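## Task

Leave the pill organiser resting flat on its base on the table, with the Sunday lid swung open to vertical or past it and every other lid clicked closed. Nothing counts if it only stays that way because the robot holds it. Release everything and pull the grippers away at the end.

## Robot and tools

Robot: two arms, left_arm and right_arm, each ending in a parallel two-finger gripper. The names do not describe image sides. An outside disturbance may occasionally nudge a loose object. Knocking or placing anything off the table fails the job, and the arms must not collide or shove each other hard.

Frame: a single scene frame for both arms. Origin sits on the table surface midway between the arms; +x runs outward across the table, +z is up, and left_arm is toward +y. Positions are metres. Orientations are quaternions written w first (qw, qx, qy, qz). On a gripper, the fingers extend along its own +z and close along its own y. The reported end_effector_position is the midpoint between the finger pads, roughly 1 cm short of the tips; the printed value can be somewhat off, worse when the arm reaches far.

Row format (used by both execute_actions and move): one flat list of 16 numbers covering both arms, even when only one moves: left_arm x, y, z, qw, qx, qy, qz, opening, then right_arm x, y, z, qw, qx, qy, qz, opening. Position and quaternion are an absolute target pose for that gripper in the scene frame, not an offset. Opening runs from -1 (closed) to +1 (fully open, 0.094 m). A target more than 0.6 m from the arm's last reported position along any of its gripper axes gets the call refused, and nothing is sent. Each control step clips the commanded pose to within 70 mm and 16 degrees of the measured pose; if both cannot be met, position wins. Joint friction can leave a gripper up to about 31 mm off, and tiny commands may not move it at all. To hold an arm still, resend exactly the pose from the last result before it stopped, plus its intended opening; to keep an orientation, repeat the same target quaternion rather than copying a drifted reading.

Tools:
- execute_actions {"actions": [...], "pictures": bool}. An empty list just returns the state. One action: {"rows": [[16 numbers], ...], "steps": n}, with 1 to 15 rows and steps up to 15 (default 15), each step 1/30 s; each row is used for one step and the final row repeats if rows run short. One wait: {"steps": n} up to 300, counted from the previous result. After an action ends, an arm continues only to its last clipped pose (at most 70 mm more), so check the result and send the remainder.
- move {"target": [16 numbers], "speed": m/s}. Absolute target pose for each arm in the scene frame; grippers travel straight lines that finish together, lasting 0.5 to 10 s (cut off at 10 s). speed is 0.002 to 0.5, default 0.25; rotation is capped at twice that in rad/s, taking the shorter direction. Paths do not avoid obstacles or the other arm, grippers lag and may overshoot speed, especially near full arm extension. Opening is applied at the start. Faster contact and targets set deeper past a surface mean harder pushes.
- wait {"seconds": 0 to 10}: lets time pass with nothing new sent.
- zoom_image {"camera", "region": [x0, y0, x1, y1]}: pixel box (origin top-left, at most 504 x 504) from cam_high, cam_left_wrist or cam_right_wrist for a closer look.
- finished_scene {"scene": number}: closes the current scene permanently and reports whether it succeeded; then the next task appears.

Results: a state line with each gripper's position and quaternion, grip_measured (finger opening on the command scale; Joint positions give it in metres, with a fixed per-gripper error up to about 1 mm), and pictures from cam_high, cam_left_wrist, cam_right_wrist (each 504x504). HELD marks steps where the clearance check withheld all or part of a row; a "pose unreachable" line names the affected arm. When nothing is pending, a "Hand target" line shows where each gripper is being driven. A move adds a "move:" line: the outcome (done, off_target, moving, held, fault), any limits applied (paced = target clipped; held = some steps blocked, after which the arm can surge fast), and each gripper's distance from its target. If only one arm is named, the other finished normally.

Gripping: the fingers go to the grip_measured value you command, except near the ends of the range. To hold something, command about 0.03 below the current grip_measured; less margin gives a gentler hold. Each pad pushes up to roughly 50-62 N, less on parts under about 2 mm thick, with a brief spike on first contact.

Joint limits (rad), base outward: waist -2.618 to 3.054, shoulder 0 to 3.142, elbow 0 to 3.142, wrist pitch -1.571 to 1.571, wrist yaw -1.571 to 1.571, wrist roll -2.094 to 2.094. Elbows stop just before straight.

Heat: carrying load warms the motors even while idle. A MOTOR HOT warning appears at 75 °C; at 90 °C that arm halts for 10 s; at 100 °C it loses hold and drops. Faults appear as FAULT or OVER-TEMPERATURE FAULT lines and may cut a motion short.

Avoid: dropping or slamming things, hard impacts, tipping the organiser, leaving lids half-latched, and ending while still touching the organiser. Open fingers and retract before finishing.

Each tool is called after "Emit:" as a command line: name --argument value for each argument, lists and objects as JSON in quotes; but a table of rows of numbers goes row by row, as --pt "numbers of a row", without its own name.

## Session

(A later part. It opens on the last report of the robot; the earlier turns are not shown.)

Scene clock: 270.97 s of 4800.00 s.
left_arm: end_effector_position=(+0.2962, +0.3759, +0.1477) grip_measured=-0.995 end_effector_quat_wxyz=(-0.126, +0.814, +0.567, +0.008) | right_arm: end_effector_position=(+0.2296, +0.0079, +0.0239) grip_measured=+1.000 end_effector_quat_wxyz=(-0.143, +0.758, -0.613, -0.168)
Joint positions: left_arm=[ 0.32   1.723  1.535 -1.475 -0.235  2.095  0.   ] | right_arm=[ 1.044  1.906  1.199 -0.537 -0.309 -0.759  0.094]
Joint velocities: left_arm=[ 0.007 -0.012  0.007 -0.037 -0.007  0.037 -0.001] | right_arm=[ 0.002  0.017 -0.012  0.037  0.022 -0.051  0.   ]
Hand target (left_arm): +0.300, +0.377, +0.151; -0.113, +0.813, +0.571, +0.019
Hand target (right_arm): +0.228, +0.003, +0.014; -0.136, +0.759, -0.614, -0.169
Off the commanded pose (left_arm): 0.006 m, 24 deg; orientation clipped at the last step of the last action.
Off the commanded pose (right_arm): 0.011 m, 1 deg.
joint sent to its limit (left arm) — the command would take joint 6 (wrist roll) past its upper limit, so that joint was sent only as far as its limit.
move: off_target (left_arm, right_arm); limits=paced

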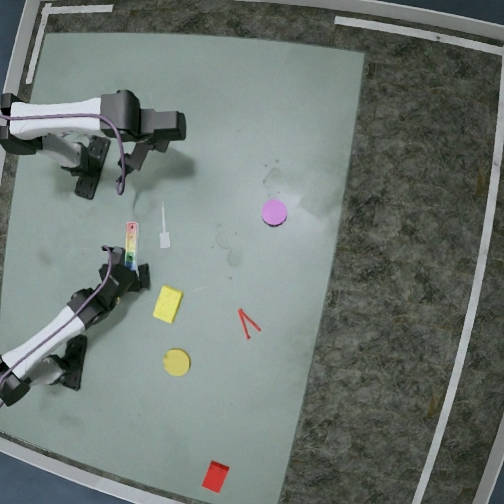

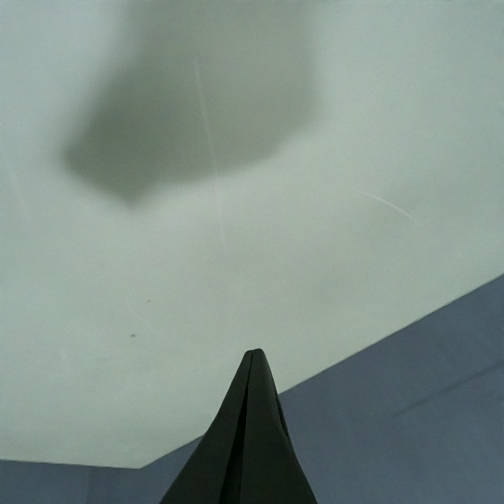

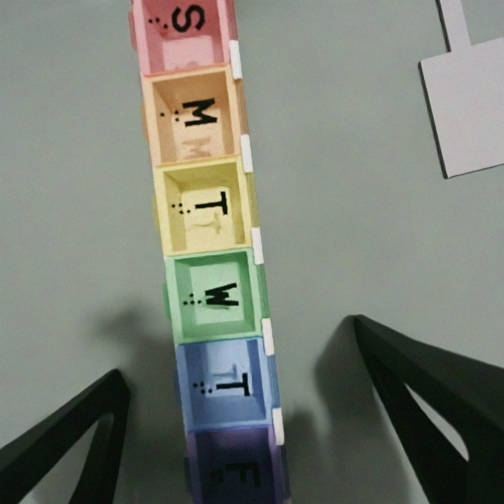

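Emit:
move --target '[0.3,0.36,0.15,0,0.5,0.866,0,-1, 0.2296,0.006,0.018,-0.136,0.759,-0.6135,-0.1686,-0.45]' --speed 0.2

Scene clock: 278.30 s of 4800.00 s.
left_arm: end_effector_position=(+0.3032, +0.3588, +0.1515) grip_measured=-0.995 end_effector_quat_wxyz=(-0.005, +0.509, +0.861, +0.001) | right_arm: end_effector_position=(+0.2295, +0.0078, +0.0235) grip_measured=-0.315 end_effector_quat_wxyz=(-0.143, +0.758, -0.613, -0.168)
Joint positions: left_arm=[ 0.39   1.664  1.508 -1.42  -0.008  1.318  0.   ] | right_arm=[ 1.044  1.907  1.199 -0.537 -0.309 -0.759  0.032]
Joint velocities: left_arm=[ 0.007 -0.022 -0.017  0.007  0.007  0.007  0.   ] | right_arm=[-0.002  0.007  0.002 -0.037  0.007 -0.066 -0.   ]
Hand target (left_arm): +0.300, +0.359, +0.150; +0.001, +0.501, +0.866, +0.000
Hand target (right_arm): +0.230, +0.006, +0.018; -0.136, +0.759, -0.614, -0.169
Off the commanded pose (left_arm): 0.004 m, 1 deg.
Off the commanded pose (right_arm): 0.006 m, 1 deg.
After step 90, 1.53 s passed at rest.
move: done

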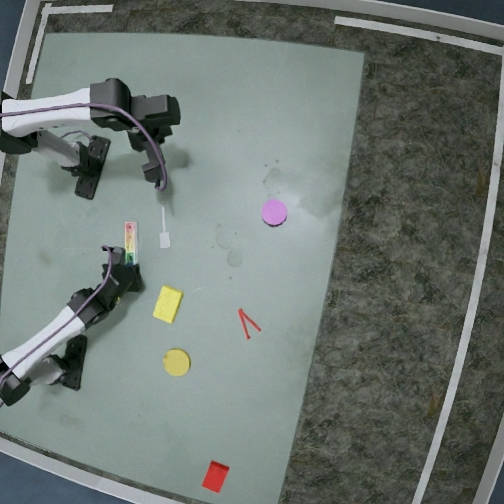

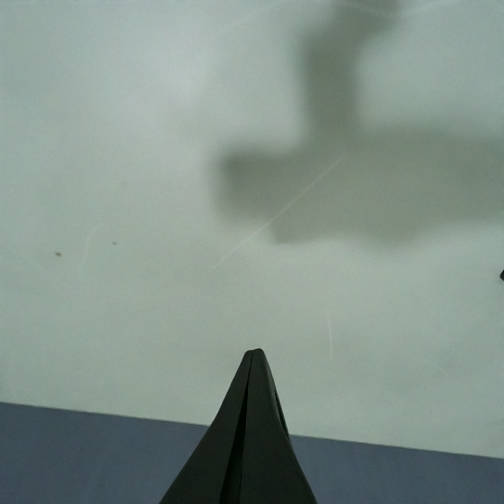

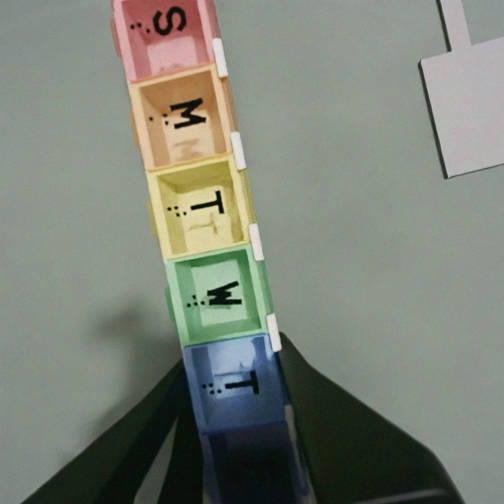

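Emit:
move --target '[0.3,0.3,0.15,0,0.3,0.954,0,-1, 0.2296,0.006,0.05,-0.136,0.759,-0.6135,-0.1686,-0.37]' --speed 0.1

Emit:
move --target '[0.3,0.3,0.15,0,0.3,0.954,0,-1, 0.213,-0.092,0.05,-0.196,0.4136,-0.884,-0.092,-0.37]' --speed 0.1

Scene clock: 305.67 s of 4800.00 s.
left_arm: end_effector_position=(+0.3034, +0.3052, +0.1517) grip_measured=-0.995 end_effector_quat_wxyz=(-0.004, +0.300, +0.954, +0.002) | right_arm: end_effector_position=(+0.2246, +0.0007, +0.0361) grip_measured=-0.315 end_effector_quat_wxyz=(-0.121, +0.759, -0.618, -0.166)
Joint positions: left_arm=[ 0.208  1.632  1.473 -1.418 -0.008  0.677  0.   ] | right_arm=[ 1.044  1.888  1.242 -0.645 -0.309 -0.759  0.032]
Joint velocities: left_arm=[-0.007 -0.002  0.012  0.051 -0.095  0.037 -0.   ] | right_arm=[-0.012 -0.017 -0.007 -0.051 -0.095 -0.022 -0.   ]
Hand target (left_arm): +0.300, +0.301, +0.150; -0.002, +0.300, +0.954, +0.001
Hand target (right_arm): +0.229, +0.005, +0.050; -0.136, +0.759, -0.614, -0.168
Off the commanded pose (left_arm): 0.006 m, 1 deg.
Off the commanded pose (right_arm): 0.016 m, 2 deg.
After step 90, 21.63 s passed at rest.
move: off_target (right_arm)

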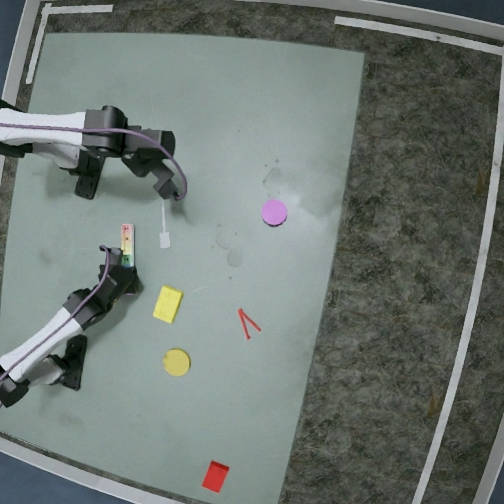

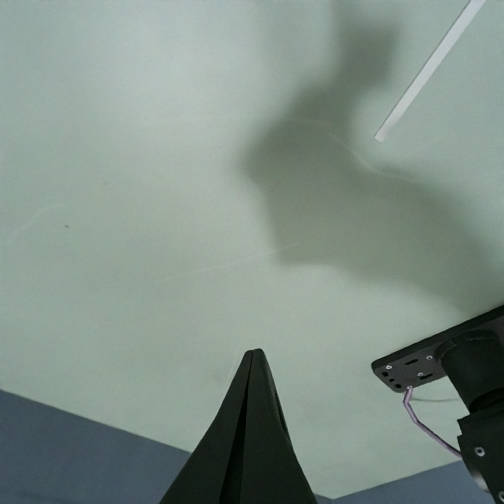

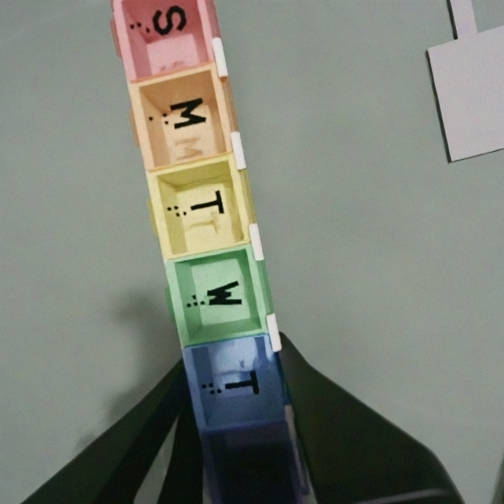

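Scene clock: 310.60 s of 4800.00 s.
left_arm: end_effector_position=(+0.3034, +0.3052, +0.1517) grip_measured=-0.995 end_effector_quat_wxyz=(-0.004, +0.297, +0.955, +0.002) | right_arm: end_effector_position=(+0.2139, -0.0907, +0.0501) grip_measured=-0.315 end_effector_quat_wxyz=(+0.191, -0.415, +0.884, +0.095)
Joint positions: left_arm=[ 0.208  1.632  1.473 -1.418 -0.008  0.671  0.   ] | right_arm=[ 1.104  1.439  0.785 -0.489  0.055  0.142  0.032]
Joint velocities: left_arm=[-0.007 -0.002 -0.012 -0.007 -0.022  0.081 -0.   ] | right_arm=[ 0.007 -0.017 -0.012  0.037  0.037  0.051  0.   ]
Hand target (left_arm): +0.300, +0.300, +0.150; -0.000, +0.300, +0.954, -0.000
Hand target (right_arm): +0.212, -0.092, +0.051; +0.197, -0.413, +0.884, +0.096
Off the commanded pose (left_arm): 0.006 m, 1 deg.
Off the commanded pose (right_arm): 0.002 m, 1 deg.
move: done

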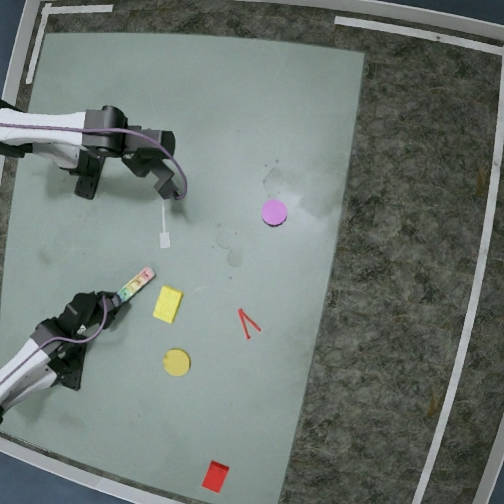

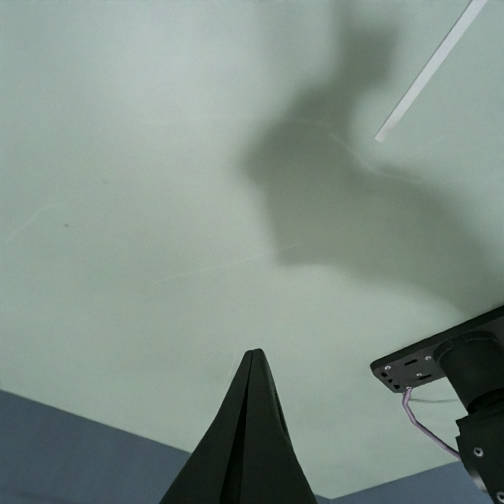

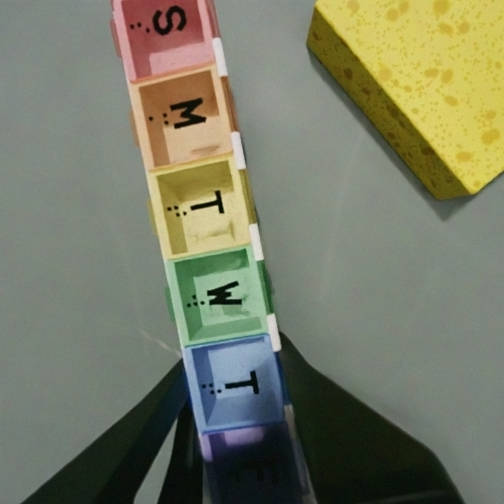

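Emit:
move --target '[0.26,0.15,0.13,0.127,-0.403,0.8645,-0.2727,-1, 0.195,-0.085,0.045,-0.196,0.4136,-0.884,-0.092,-0.37]' --speed 0.12

Emit:
move --target '[0.225,0.06,0.075,0.127,-0.403,0.8645,-0.2727,-1, 0.195,-0.085,0.017,-0.196,0.4136,-0.884,-0.092,-0.37]' --speed 0.08

Scene clock: 344.03 s of 4800.00 s.
left_arm: end_effector_position=(+0.2664, +0.1521, +0.1303) grip_measured=-0.995 end_effector_quat_wxyz=(+0.126, -0.399, +0.868, -0.268) | right_arm: end_effector_position=(+0.1963, -0.0841, +0.0469) grip_measured=-0.315 end_effector_quat_wxyz=(+0.190, -0.415, +0.885, +0.093)
Joint positions: left_arm=[-0.241  1.078  0.79  -0.705  0.178 -1.297  0.   ] | right_arm=[ 1.182  1.439  0.773 -0.488  0.089  0.213  0.032]
Joint velocities: left_arm=[-0.007 -0.002 -0.002  0.037 -0.095 -0.066 -0.001] | right_arm=[-0.017  0.002 -0.022 -0.007 -0.022 -0.022 -0.   ]
Hand target (left_arm): +0.262, +0.153, +0.126; +0.128, -0.400, +0.867, -0.267
Hand target (right_arm): +0.194, -0.084, +0.045; +0.195, -0.413, +0.884, +0.094
Off the commanded pose (left_arm): 0.007 m, 1 deg.
Off the commanded pose (right_arm): 0.002 m, 1 deg.
After step 90, 23.33 s passed at rest.
move: done

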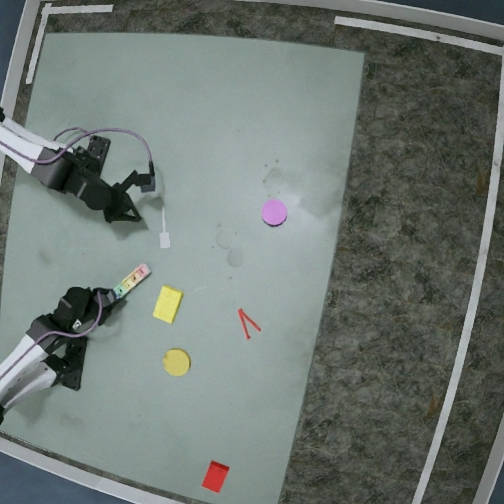

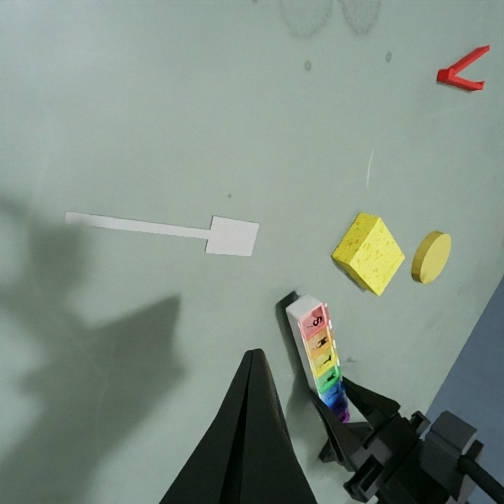

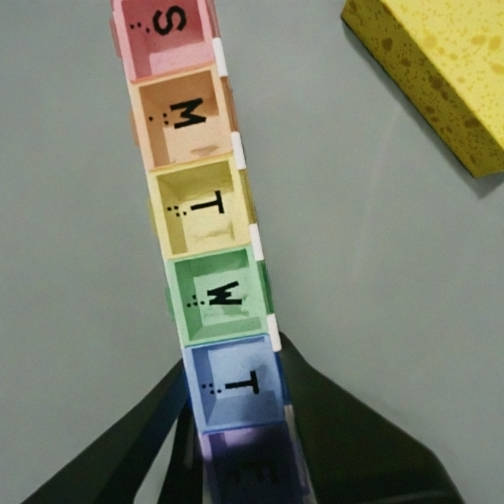

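Scene clock: 346.00 s of 4800.00 s.
left_arm: end_effector_position=(+0.2313, +0.0595, +0.0908) grip_measured=-0.995 end_effector_quat_wxyz=(+0.133, -0.399, +0.860, -0.288) | right_arm: end_effector_position=(+0.1981, -0.0819, +0.0242) grip_measured=-0.315 end_effector_quat_wxyz=(+0.199, -0.413, +0.883, +0.098)
Joint positions: left_arm=[-0.727  1.187  0.663 -0.407 -0.098 -1.704  0.   ] | right_arm=[ 1.182  1.484  0.701 -0.349  0.093  0.213  0.032]
Joint velocities: left_arm=[-0.012 -0.022 -0.017 -0.051 -0.037 -0.037 -0.   ] | right_arm=[ 0.002 -0.012 -0.002 -0.066  0.051 -0.007 -0.   ]
Hand target (left_arm): +0.227, +0.063, +0.075; +0.129, -0.402, +0.866, -0.269
Hand target (right_arm): +0.195, -0.084, +0.017; +0.196, -0.414, +0.884, +0.092
Off the commanded pose (left_arm): 0.017 m, 2 deg.
Off the commanded pose (right_arm): 0.008 m, 1 deg.
move: off_target (left_arm)

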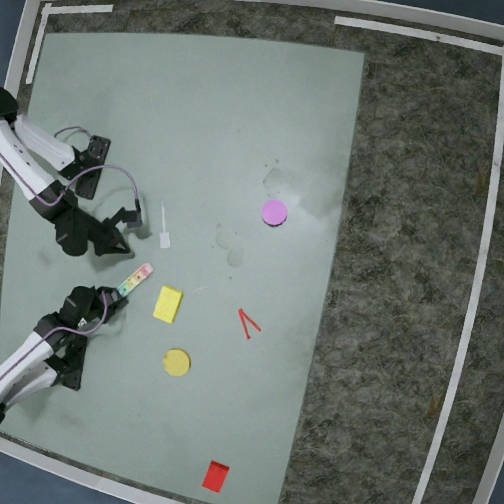

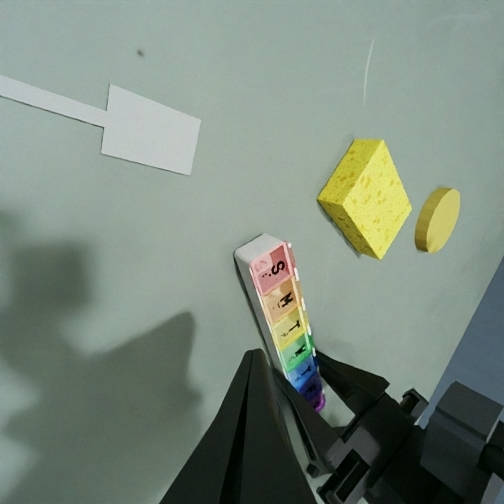

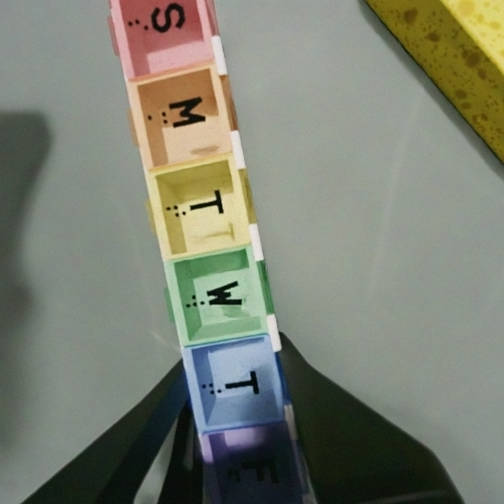

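Emit:
move --target '[0.232,0.038,0.035,0.127,-0.403,0.8645,-0.2727,-1, 0.195,-0.085,0.015,-0.196,0.4136,-0.884,-0.092,-0.37]' --speed 0.06

Scene clock: 361.57 s of 4800.00 s.
left_arm: end_effector_position=(+0.2383, +0.0341, +0.0513) grip_measured=-0.995 end_effector_quat_wxyz=(+0.130, -0.402, +0.859, -0.291) | right_arm: end_effector_position=(+0.1984, -0.0813, +0.0244) grip_measured=-0.315 end_effector_quat_wxyz=(+0.201, -0.413, +0.883, +0.099)
Joint positions: left_arm=[-0.771  1.371  0.615 -0.176 -0.12  -1.747  0.   ] | right_arm=[ 1.182  1.484  0.701 -0.345  0.093  0.213  0.032]
Joint velocities: left_arm=[-0.007 -0.012  0.002  0.051  0.037 -0.007 -0.   ] | right_arm=[-0.002 -0.007  0.002 -0.022  0.037  0.051  0.001]
Hand target (left_arm): +0.232, +0.039, +0.036; +0.127, -0.403, +0.864, -0.272
Hand target (right_arm): +0.195, -0.085, +0.015; +0.196, -0.414, +0.884, +0.092
Off the commanded pose (left_arm): 0.018 m, 2 deg.
Off the commanded pose (right_arm): 0.011 m, 1 deg.
After step 90, 11.07 s passed at rest.
move: off_target (left_arm, right_arm)

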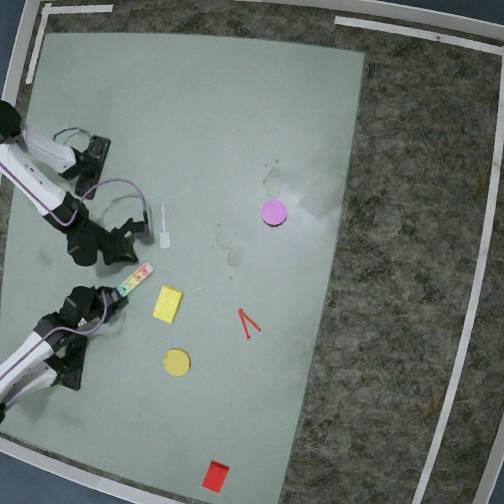

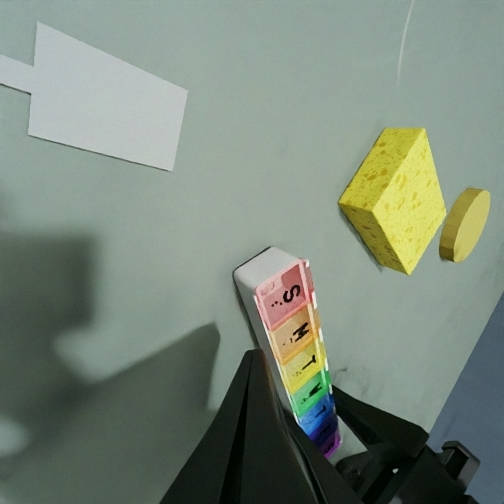

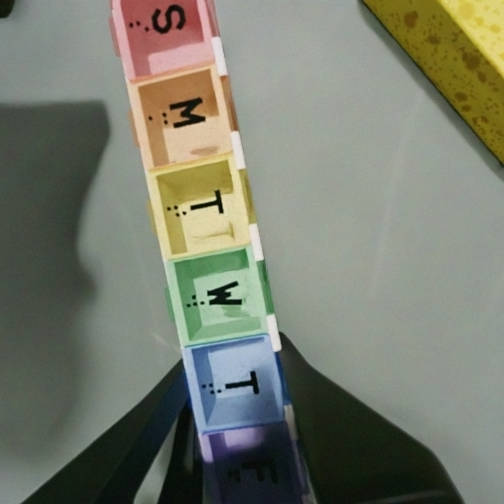

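Emit:
move --target '[0.234,0.039,0.014,0.127,-0.403,0.8645,-0.2727,-1, 0.195,-0.085,0.015,-0.196,0.4136,-0.884,-0.092,-0.37]' --speed 0.05

Scene clock: 368.80 s of 4800.00 s.
left_arm: end_effector_position=(+0.2394, +0.0328, +0.0300) grip_measured=-0.995 end_effector_quat_wxyz=(+0.130, -0.402, +0.858, -0.291) | right_arm: end_effector_position=(+0.1984, -0.0813, +0.0244) grip_measured=-0.315 end_effector_quat_wxyz=(+0.201, -0.413, +0.883, +0.099)
Joint positions: left_arm=[-0.771  1.437  0.565 -0.058 -0.12  -1.748  0.   ] | right_arm=[ 1.182  1.484  0.701 -0.345  0.093  0.213  0.032]
Joint velocities: left_arm=[ 0.017  0.012 -0.002 -0.007 -0.037  0.007 -0.   ] | right_arm=[ 0.002 -0.007  0.002 -0.051 -0.022  0.051 -0.001]
Hand target (left_arm): +0.234, +0.040, +0.015; +0.127, -0.403, +0.864, -0.272
Hand target (right_arm): +0.195, -0.085, +0.015; +0.196, -0.414, +0.884, +0.092
Off the commanded pose (left_arm): 0.018 m, 2 deg.
Off the commanded pose (right_arm): 0.011 m, 1 deg.
After step 90, 2.97 s passed at rest.
move: off_target (left_arm, right_arm)

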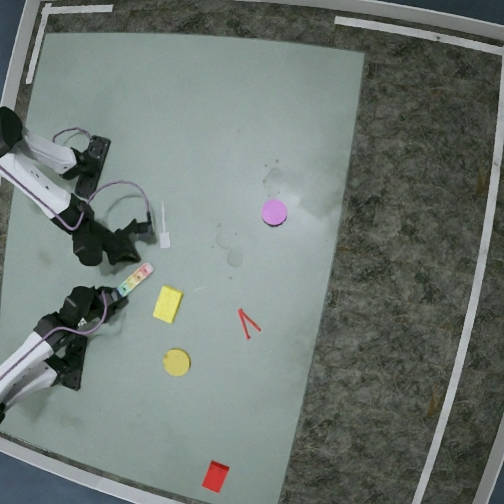

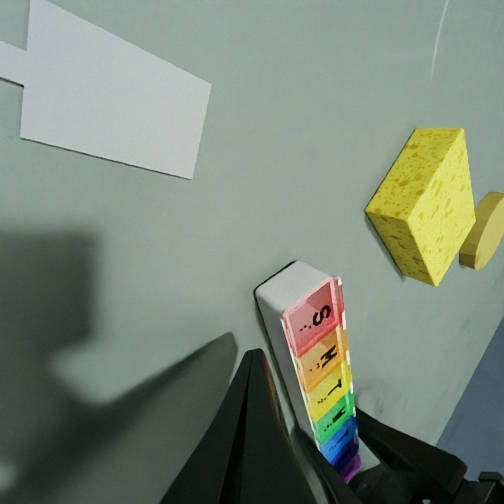

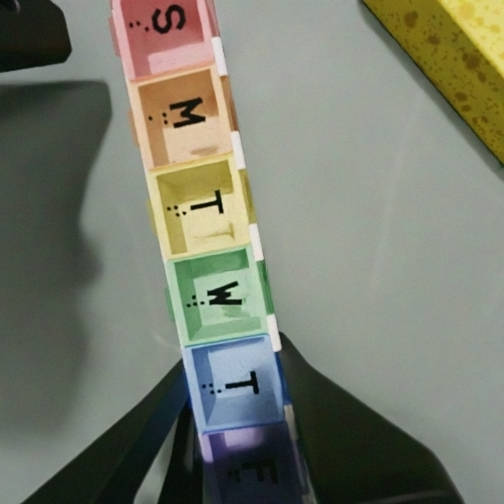

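Emit:
move --target '[0.256,0.021,0.009,0.127,-0.403,0.8645,-0.2727,-1, 0.195,-0.085,0.015,-0.196,0.4136,-0.884,-0.092,-0.37]' --speed 0.02

Scene clock: 375.53 s of 4800.00 s.
left_arm: end_effector_position=(+0.2510, +0.0242, +0.0121) grip_measured=-0.995 end_effector_quat_wxyz=(+0.129, -0.403, +0.864, -0.273) | right_arm: end_effector_position=(+0.1984, -0.0813, +0.0244) grip_measured=-0.315 end_effector_quat_wxyz=(+0.201, -0.413, +0.883, +0.099)
Joint positions: left_arm=[-0.759  1.563  0.615 -0.019 -0.119 -1.735  0.   ] | right_arm=[ 1.182  1.484  0.701 -0.345  0.093  0.213  0.032]
Joint velocities: left_arm=[-0.007  0.002  0.007  0.022  0.051  0.022 -0.   ] | right_arm=[ 0.012 -0.017 -0.002 -0.037 -0.051  0.007 -0.001]
Hand target (left_arm): +0.256, +0.021, +0.010; +0.127, -0.403, +0.864, -0.273
Hand target (right_arm): +0.195, -0.085, +0.015; +0.196, -0.414, +0.884, +0.092
Off the commanded pose (left_arm): 0.007 m, 0 deg.
Off the commanded pose (right_arm): 0.011 m, 1 deg.
After step 90, 2.03 s passed at rest.
move: off_target (right_arm)

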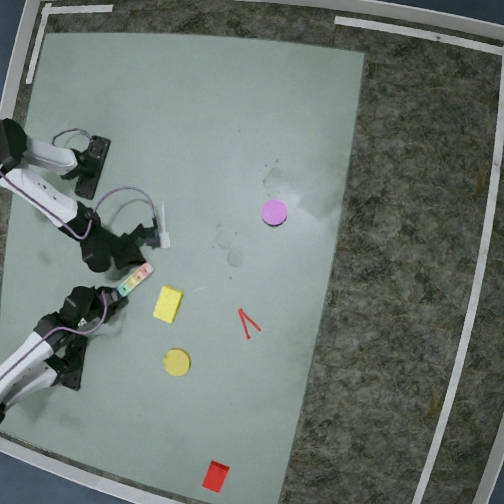

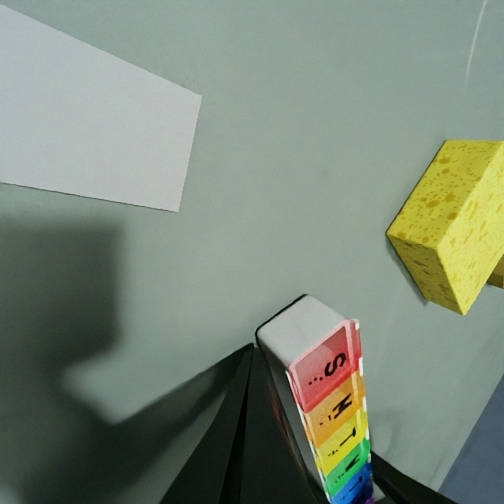

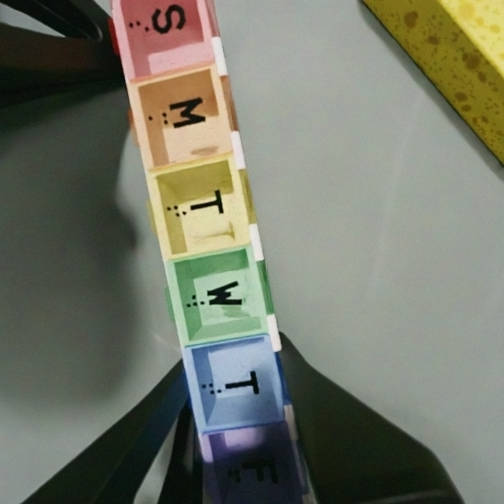

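Emit:
move --target '[0.263,0.015,0.03,0.127,-0.403,0.8645,-0.2727,-1, 0.195,-0.085,0.015,-0.196,0.4136,-0.884,-0.092,-0.37]' --speed 0.015

Scene clock: 383.00 s of 4800.00 s.
left_arm: end_effector_position=(+0.2559, +0.0192, +0.0233) grip_measured=-0.995 end_effector_quat_wxyz=(+0.126, -0.402, +0.868, -0.264) | right_arm: end_effector_position=(+0.2018, -0.0832, +0.0248) grip_measured=-0.315 end_effector_quat_wxyz=(+0.207, -0.406, +0.886, +0.091)
Joint positions: left_arm=[-0.754  1.563  0.687 -0.111 -0.113 -1.729  0.   ] | right_arm=[ 1.182  1.484  0.701 -0.345  0.116  0.223  0.032]
Joint velocities: left_arm=[-0.007 -0.002  0.012 -0.081 -0.037 -0.007 -0.001] | right_arm=[-0.012 -0.007  0.007  0.007  0.066 -0.051 -0.001]
Hand target (left_arm): +0.263, +0.015, +0.030; +0.127, -0.403, +0.864, -0.273
Hand target (right_arm): +0.195, -0.085, +0.015; +0.196, -0.414, +0.884, +0.092
Off the commanded pose (left_arm): 0.011 m, 1 deg.
Off the commanded pose (right_arm): 0.012 m, 2 deg.
After step 90, 2.70 s passed at rest.
move: off_target (left_arm, right_arm)

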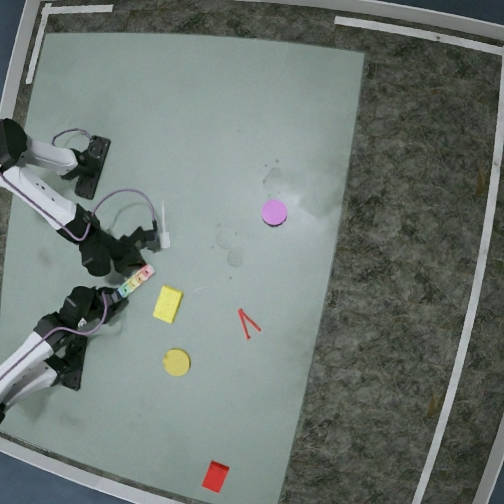

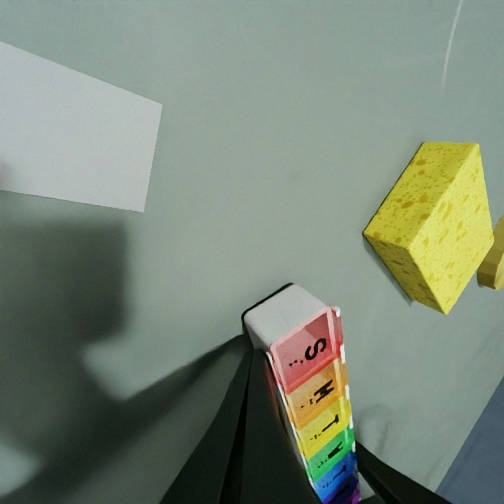

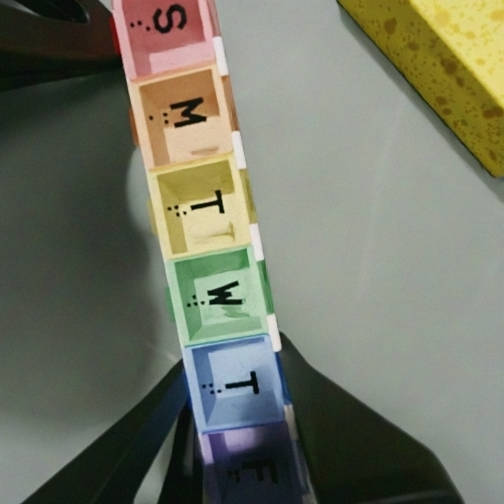

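Emit:
move --target '[0.263,0.015,0.048,0.127,-0.403,0.8645,-0.2727,-1, 0.195,-0.085,0.013,-0.196,0.4136,-0.884,-0.092,-0.37]' --speed 0.012

Scene clock: 389.57 s of 4800.00 s.
left_arm: end_effector_position=(+0.2574, +0.0172, +0.0376) grip_measured=-0.995 end_effector_quat_wxyz=(+0.125, -0.402, +0.869, -0.260) | right_arm: end_effector_position=(+0.2023, -0.0821, +0.0236) grip_measured=-0.315 end_effector_quat_wxyz=(+0.209, -0.405, +0.885, +0.093)
Joint positions: left_arm=[-0.754  1.538  0.736 -0.192 -0.112 -1.729  0.   ] | right_arm=[ 1.182  1.487  0.694 -0.328  0.115  0.223  0.032]
Joint velocities: left_arm=[-0.002  0.007  0.002 -0.037 -0.037  0.007 -0.001] | right_arm=[ 0.007 -0.002  0.007  0.022  0.022  0.051 -0.   ]
Hand target (left_arm): +0.263, +0.015, +0.048; +0.127, -0.403, +0.864, -0.273
Hand target (right_arm): +0.195, -0.085, +0.013; +0.196, -0.414, +0.884, +0.092
Off the commanded pose (left_arm): 0.012 m, 2 deg.
Off the commanded pose (right_arm): 0.013 m, 2 deg.
After step 90, 1.03 s passed at rest.
move: off_target (left_arm, right_arm)

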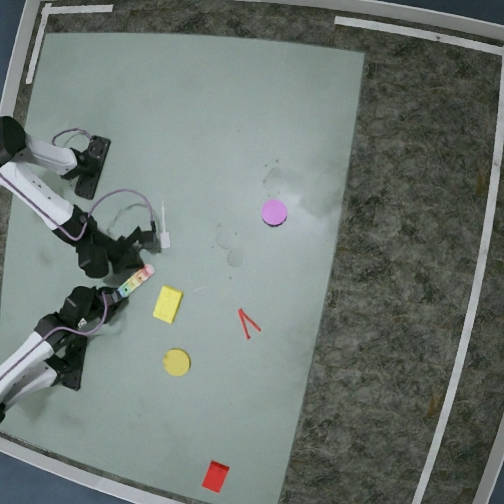

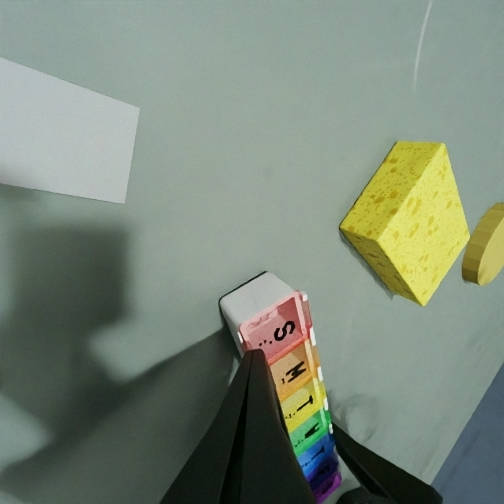

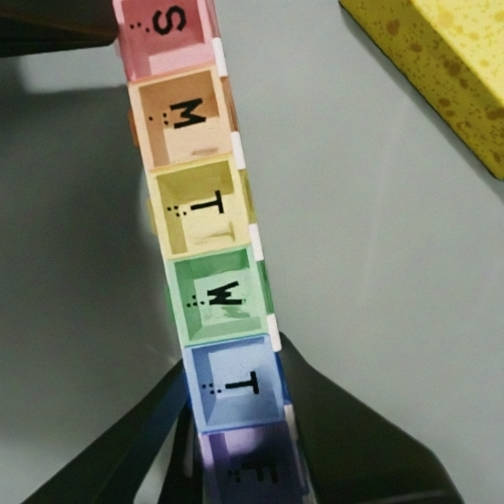

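Emit:
zoom_image --camera "cam_right_wrist" --region '[60, 0, 260, 130]'

Emit:
zoom_image --camera "cam_left_wrist" --region '[200, 260, 340, 400]'

Region (60, 0, 260, 130) of cam_right_wrist's 504x504 image, scaled by 2.520, with more detail than that image has; it fills the top 328 rows of this view, and the rest is white.

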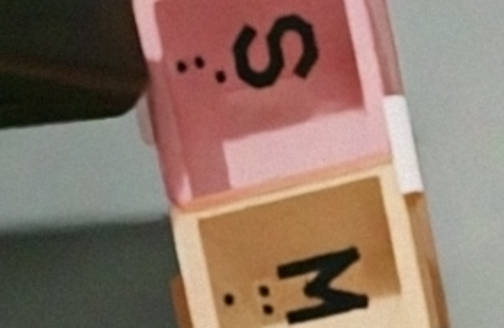

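Region (200, 260, 340, 400) of cam_left_wrist's 504x504 image, scaled by 3.600, with more detail than that image has.

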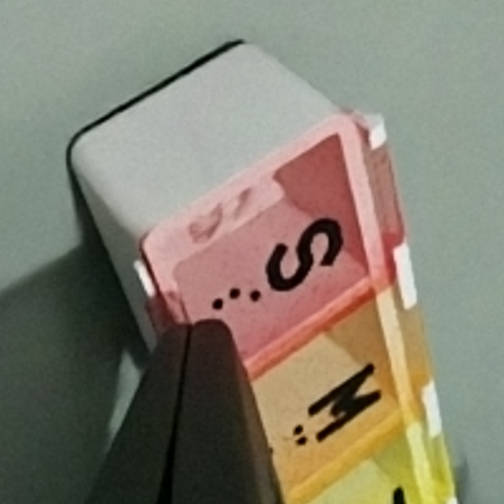

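Emit:
move --target '[0.232,0.034,0.04,0.195,-0.375,0.804,-0.4185,-1, 0.195,-0.085,0.013,-0.196,0.4136,-0.884,-0.092,-0.37]' --speed 0.05

Emit:
move --target '[0.236,0.030,0.008,0.195,-0.375,0.804,-0.4185,-1, 0.195,-0.085,0.013,-0.196,0.4136,-0.884,-0.092,-0.37]' --speed 0.04

Scene clock: 441.57 s of 4800.00 s.
left_arm: end_effector_position=(+0.2382, +0.0294, +0.0401) grip_measured=-0.995 end_effector_quat_wxyz=(+0.196, -0.374, +0.805, -0.417) | right_arm: end_effector_position=(+0.2023, -0.0821, +0.0236) grip_measured=-0.315 end_effector_quat_wxyz=(+0.209, -0.405, +0.885, +0.093)
Joint positions: left_arm=[-0.835  1.4    0.3    0.468 -0.228 -1.729  0.   ] | right_arm=[ 1.182  1.487  0.694 -0.328  0.115  0.223  0.032]
Joint velocities: left_arm=[ 0.002 -0.017 -0.002 -0.022 -0.037  0.007  0.   ] | right_arm=[-0.002  0.007 -0.002 -0.051 -0.007  0.051  0.   ]
Hand target (left_arm): +0.233, +0.033, +0.038; +0.197, -0.373, +0.805, -0.418
Hand target (right_arm): +0.195, -0.085, +0.013; +0.196, -0.414, +0.884, +0.092
Off the commanded pose (left_arm): 0.008 m, 0 deg.
Off the commanded pose (right_arm): 0.013 m, 2 deg.
After step 90, 44.77 s passed at rest.
move: off_target (right_arm)

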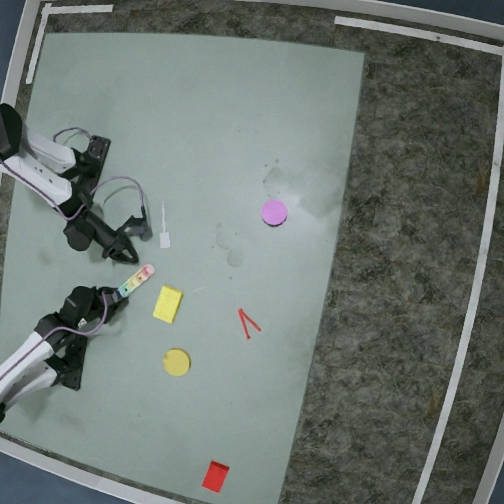

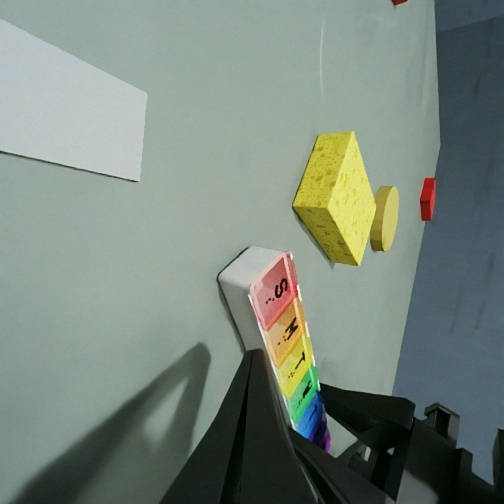

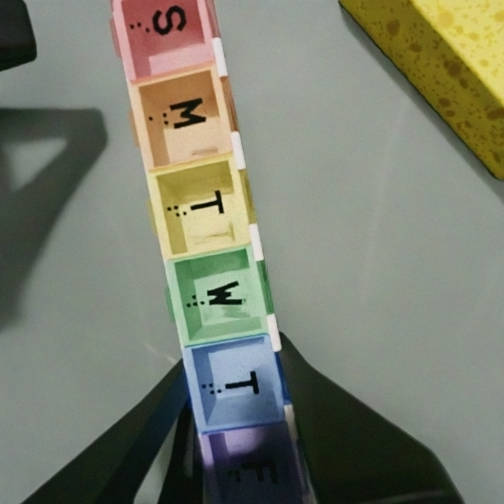

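Scene clock: 442.93 s of 4800.00 s.
left_arm: end_effector_position=(+0.2428, +0.0226, +0.0236) grip_measured=-0.995 end_effector_quat_wxyz=(+0.200, -0.372, +0.795, -0.436) | right_arm: end_effector_position=(+0.2023, -0.0821, +0.0236) grip_measured=-0.315 end_effector_quat_wxyz=(+0.209, -0.405, +0.885, +0.093)
Joint positions: left_arm=[-0.835  1.566  0.265  0.713 -0.228 -1.729  0.   ] | right_arm=[ 1.182  1.487  0.694 -0.328  0.115  0.223  0.032]
Joint velocities: left_arm=[-0.012 -0.017  0.007  0.007  0.007 -0.051 -0.   ] | right_arm=[ 0.002 -0.012  0.007 -0.007 -0.022  0.007  0.   ]
Hand target (left_arm): +0.236, +0.030, +0.009; +0.195, -0.375, +0.804, -0.418
Hand target (right_arm): +0.195, -0.085, +0.013; +0.196, -0.414, +0.884, +0.092
Off the commanded pose (left_arm): 0.019 m, 2 deg.
Off the commanded pose (right_arm): 0.013 m, 2 deg.
move: off_target (left_arm, right_arm)

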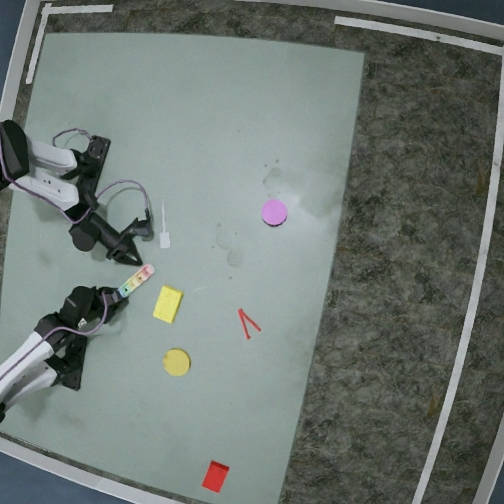

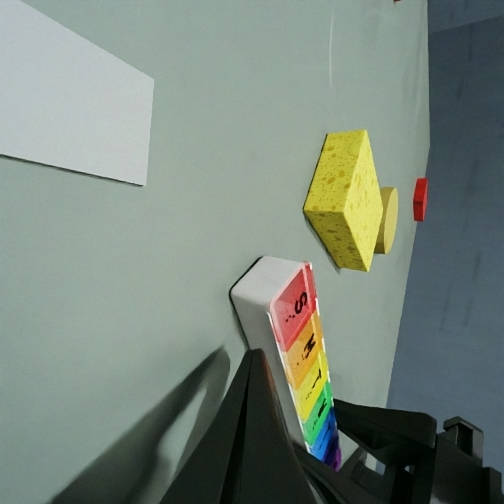

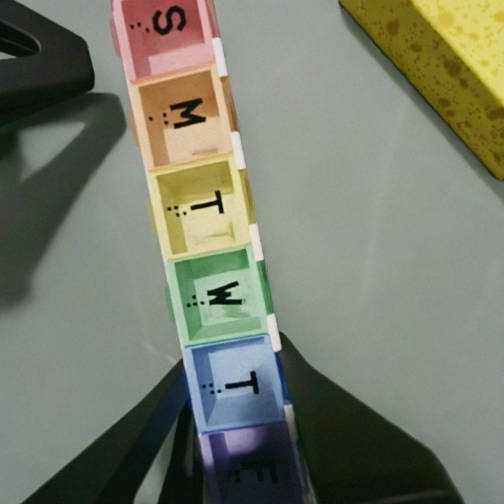

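Emit:
move --target '[0.247,0.036,0.010,0.195,-0.375,0.804,-0.4185,-1, 0.195,-0.085,0.013,-0.196,0.4136,-0.884,-0.092,-0.37]' --speed 0.03

Emit:
move --target '[0.266,0.017,0.012,0.195,-0.375,0.804,-0.4185,-1, 0.195,-0.085,0.013,-0.196,0.4136,-0.884,-0.092,-0.37]' --speed 0.02

Scene clock: 451.97 s of 4800.00 s.
left_arm: end_effector_position=(+0.2504, +0.0285, +0.0232) grip_measured=-0.995 end_effector_quat_wxyz=(+0.199, -0.375, +0.794, -0.435) | right_arm: end_effector_position=(+0.2023, -0.0821, +0.0236) grip_measured=-0.315 end_effector_quat_wxyz=(+0.209, -0.405, +0.885, +0.093)
Joint positions: left_arm=[-0.79   1.566  0.265  0.715 -0.193 -1.709  0.   ] | right_arm=[ 1.182  1.487  0.694 -0.328  0.115  0.223  0.032]
Joint velocities: left_arm=[-0.002 -0.022 -0.002  0.037 -0.007 -0.022  0.001] | right_arm=[ 0.007  0.007  0.007  0.066 -0.081 -0.051 -0.   ]
Hand target (left_arm): +0.246, +0.036, +0.011; +0.194, -0.376, +0.804, -0.419
Hand target (right_arm): +0.195, -0.085, +0.013; +0.196, -0.414, +0.884, +0.092
Off the commanded pose (left_arm): 0.016 m, 2 deg.
Off the commanded pose (right_arm): 0.013 m, 2 deg.
After step 90, 5.10 s passed at rest.
move: off_target (left_arm, right_arm)

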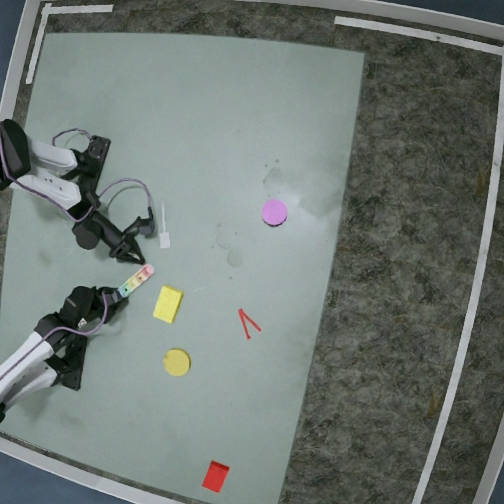

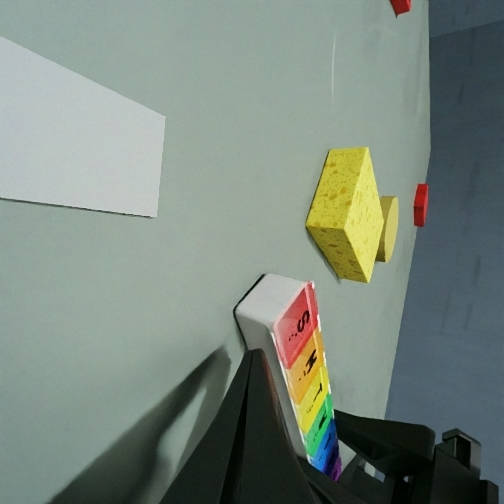

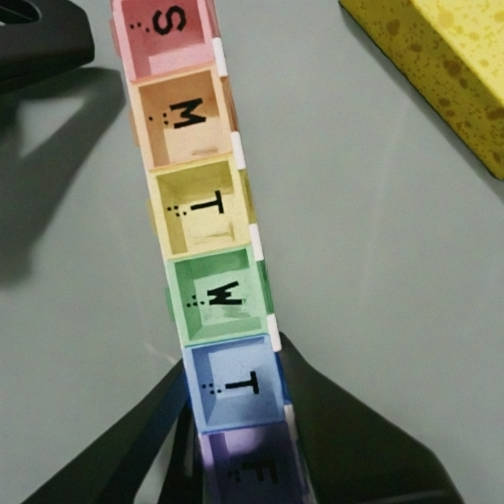

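Scene clock: 453.30 s of 4800.00 s.
left_arm: end_effector_position=(+0.2608, +0.0199, +0.0159) grip_measured=-0.995 end_effector_quat_wxyz=(+0.197, -0.375, +0.801, -0.424) | right_arm: end_effector_position=(+0.2038, -0.0829, +0.0238) grip_measured=-0.315 end_effector_quat_wxyz=(+0.212, -0.400, +0.887, +0.090)
Joint positions: left_arm=[-0.773  1.64   0.325  0.706 -0.177 -1.696  0.   ] | right_arm=[ 1.182  1.487  0.694 -0.328  0.125  0.233  0.032]
Joint velocities: left_arm=[-0.012  0.002 -0.002 -0.037 -0.037 -0.125 -0.   ] | right_arm=[-0.002 -0.012 -0.002 -0.081  0.037 -0.11  -0.003]
Hand target (left_arm): +0.266, +0.017, +0.013; +0.195, -0.375, +0.804, -0.419
Hand target (right_arm): +0.195, -0.085, +0.013; +0.196, -0.414, +0.884, +0.092
Off the commanded pose (left_arm): 0.007 m, 1 deg.
Off the commanded pose (right_arm): 0.014 m, 2 deg.
move: off_target (right_arm)

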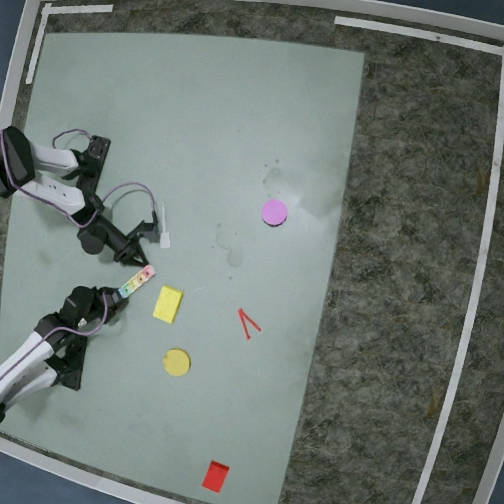

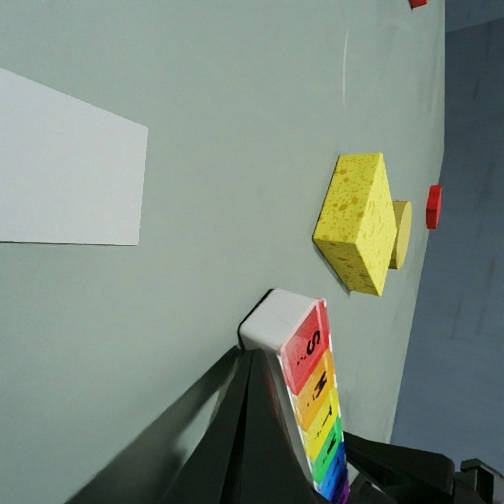

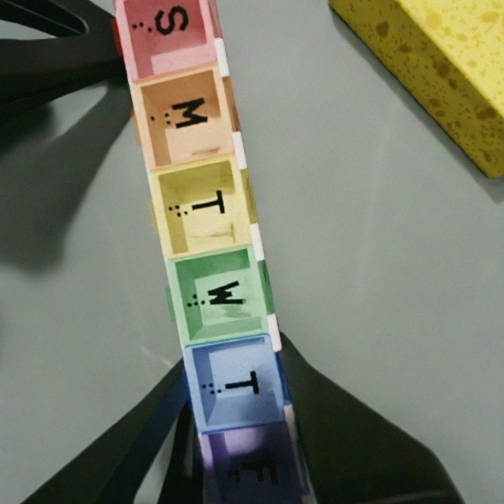

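Emit:
move --target '[0.276,0.009,0.03,0.195,-0.375,0.804,-0.4185,-1, 0.19,-0.081,0.013,-0.196,0.4136,-0.884,-0.092,-0.37]' --speed 0.01

Scene clock: 461.03 s of 4800.00 s.
left_arm: end_effector_position=(+0.2656, +0.0169, +0.0116) grip_measured=-0.995 end_effector_quat_wxyz=(+0.189, -0.377, +0.816, -0.396) | right_arm: end_effector_position=(+0.2048, -0.0837, +0.0238) grip_measured=-0.315 end_effector_quat_wxyz=(+0.218, -0.389, +0.891, +0.083)
Joint positions: left_arm=[-0.761  1.64   0.393  0.573 -0.163 -1.688  0.   ] | right_arm=[ 1.193  1.489  0.694 -0.328  0.153  0.261  0.032]
Joint velocities: left_arm=[-0.002  0.022 -0.012 -0.022 -0.022  0.022 -0.001] | right_arm=[-0.002  0.002 -0.012 -0.022 -0.051 -0.022 -0.   ]
Hand target (left_arm): +0.276, +0.010, +0.030; +0.195, -0.375, +0.804, -0.419
Hand target (right_arm): +0.190, -0.081, +0.013; +0.196, -0.413, +0.884, +0.092
Off the commanded pose (left_arm): 0.023 m, 3 deg.
Off the commanded pose (right_arm): 0.018 m, 4 deg.
After step 90, 2.17 s passed at rest.
move: off_target (left_arm, right_arm)

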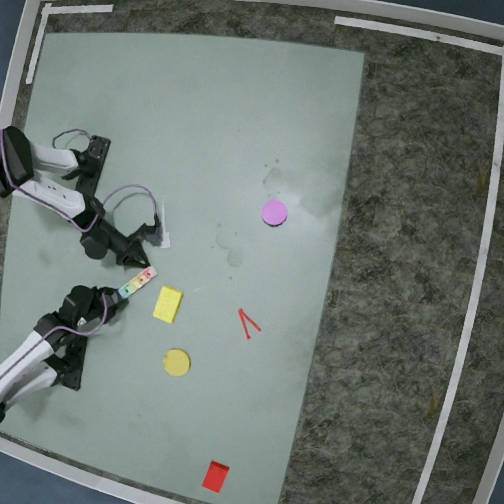

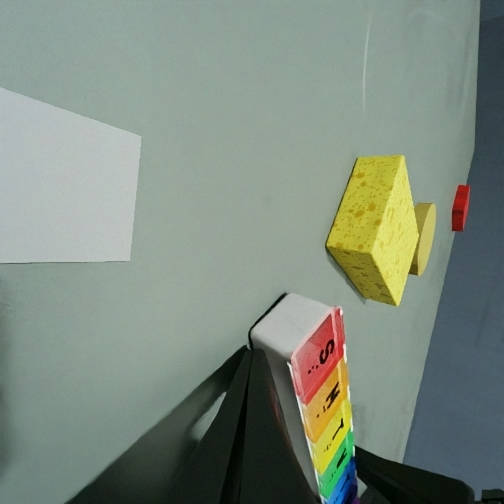

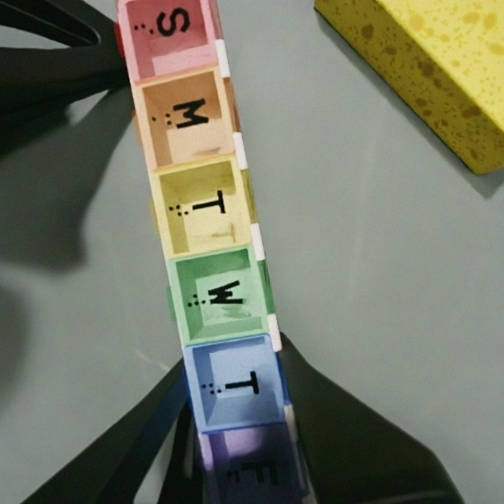

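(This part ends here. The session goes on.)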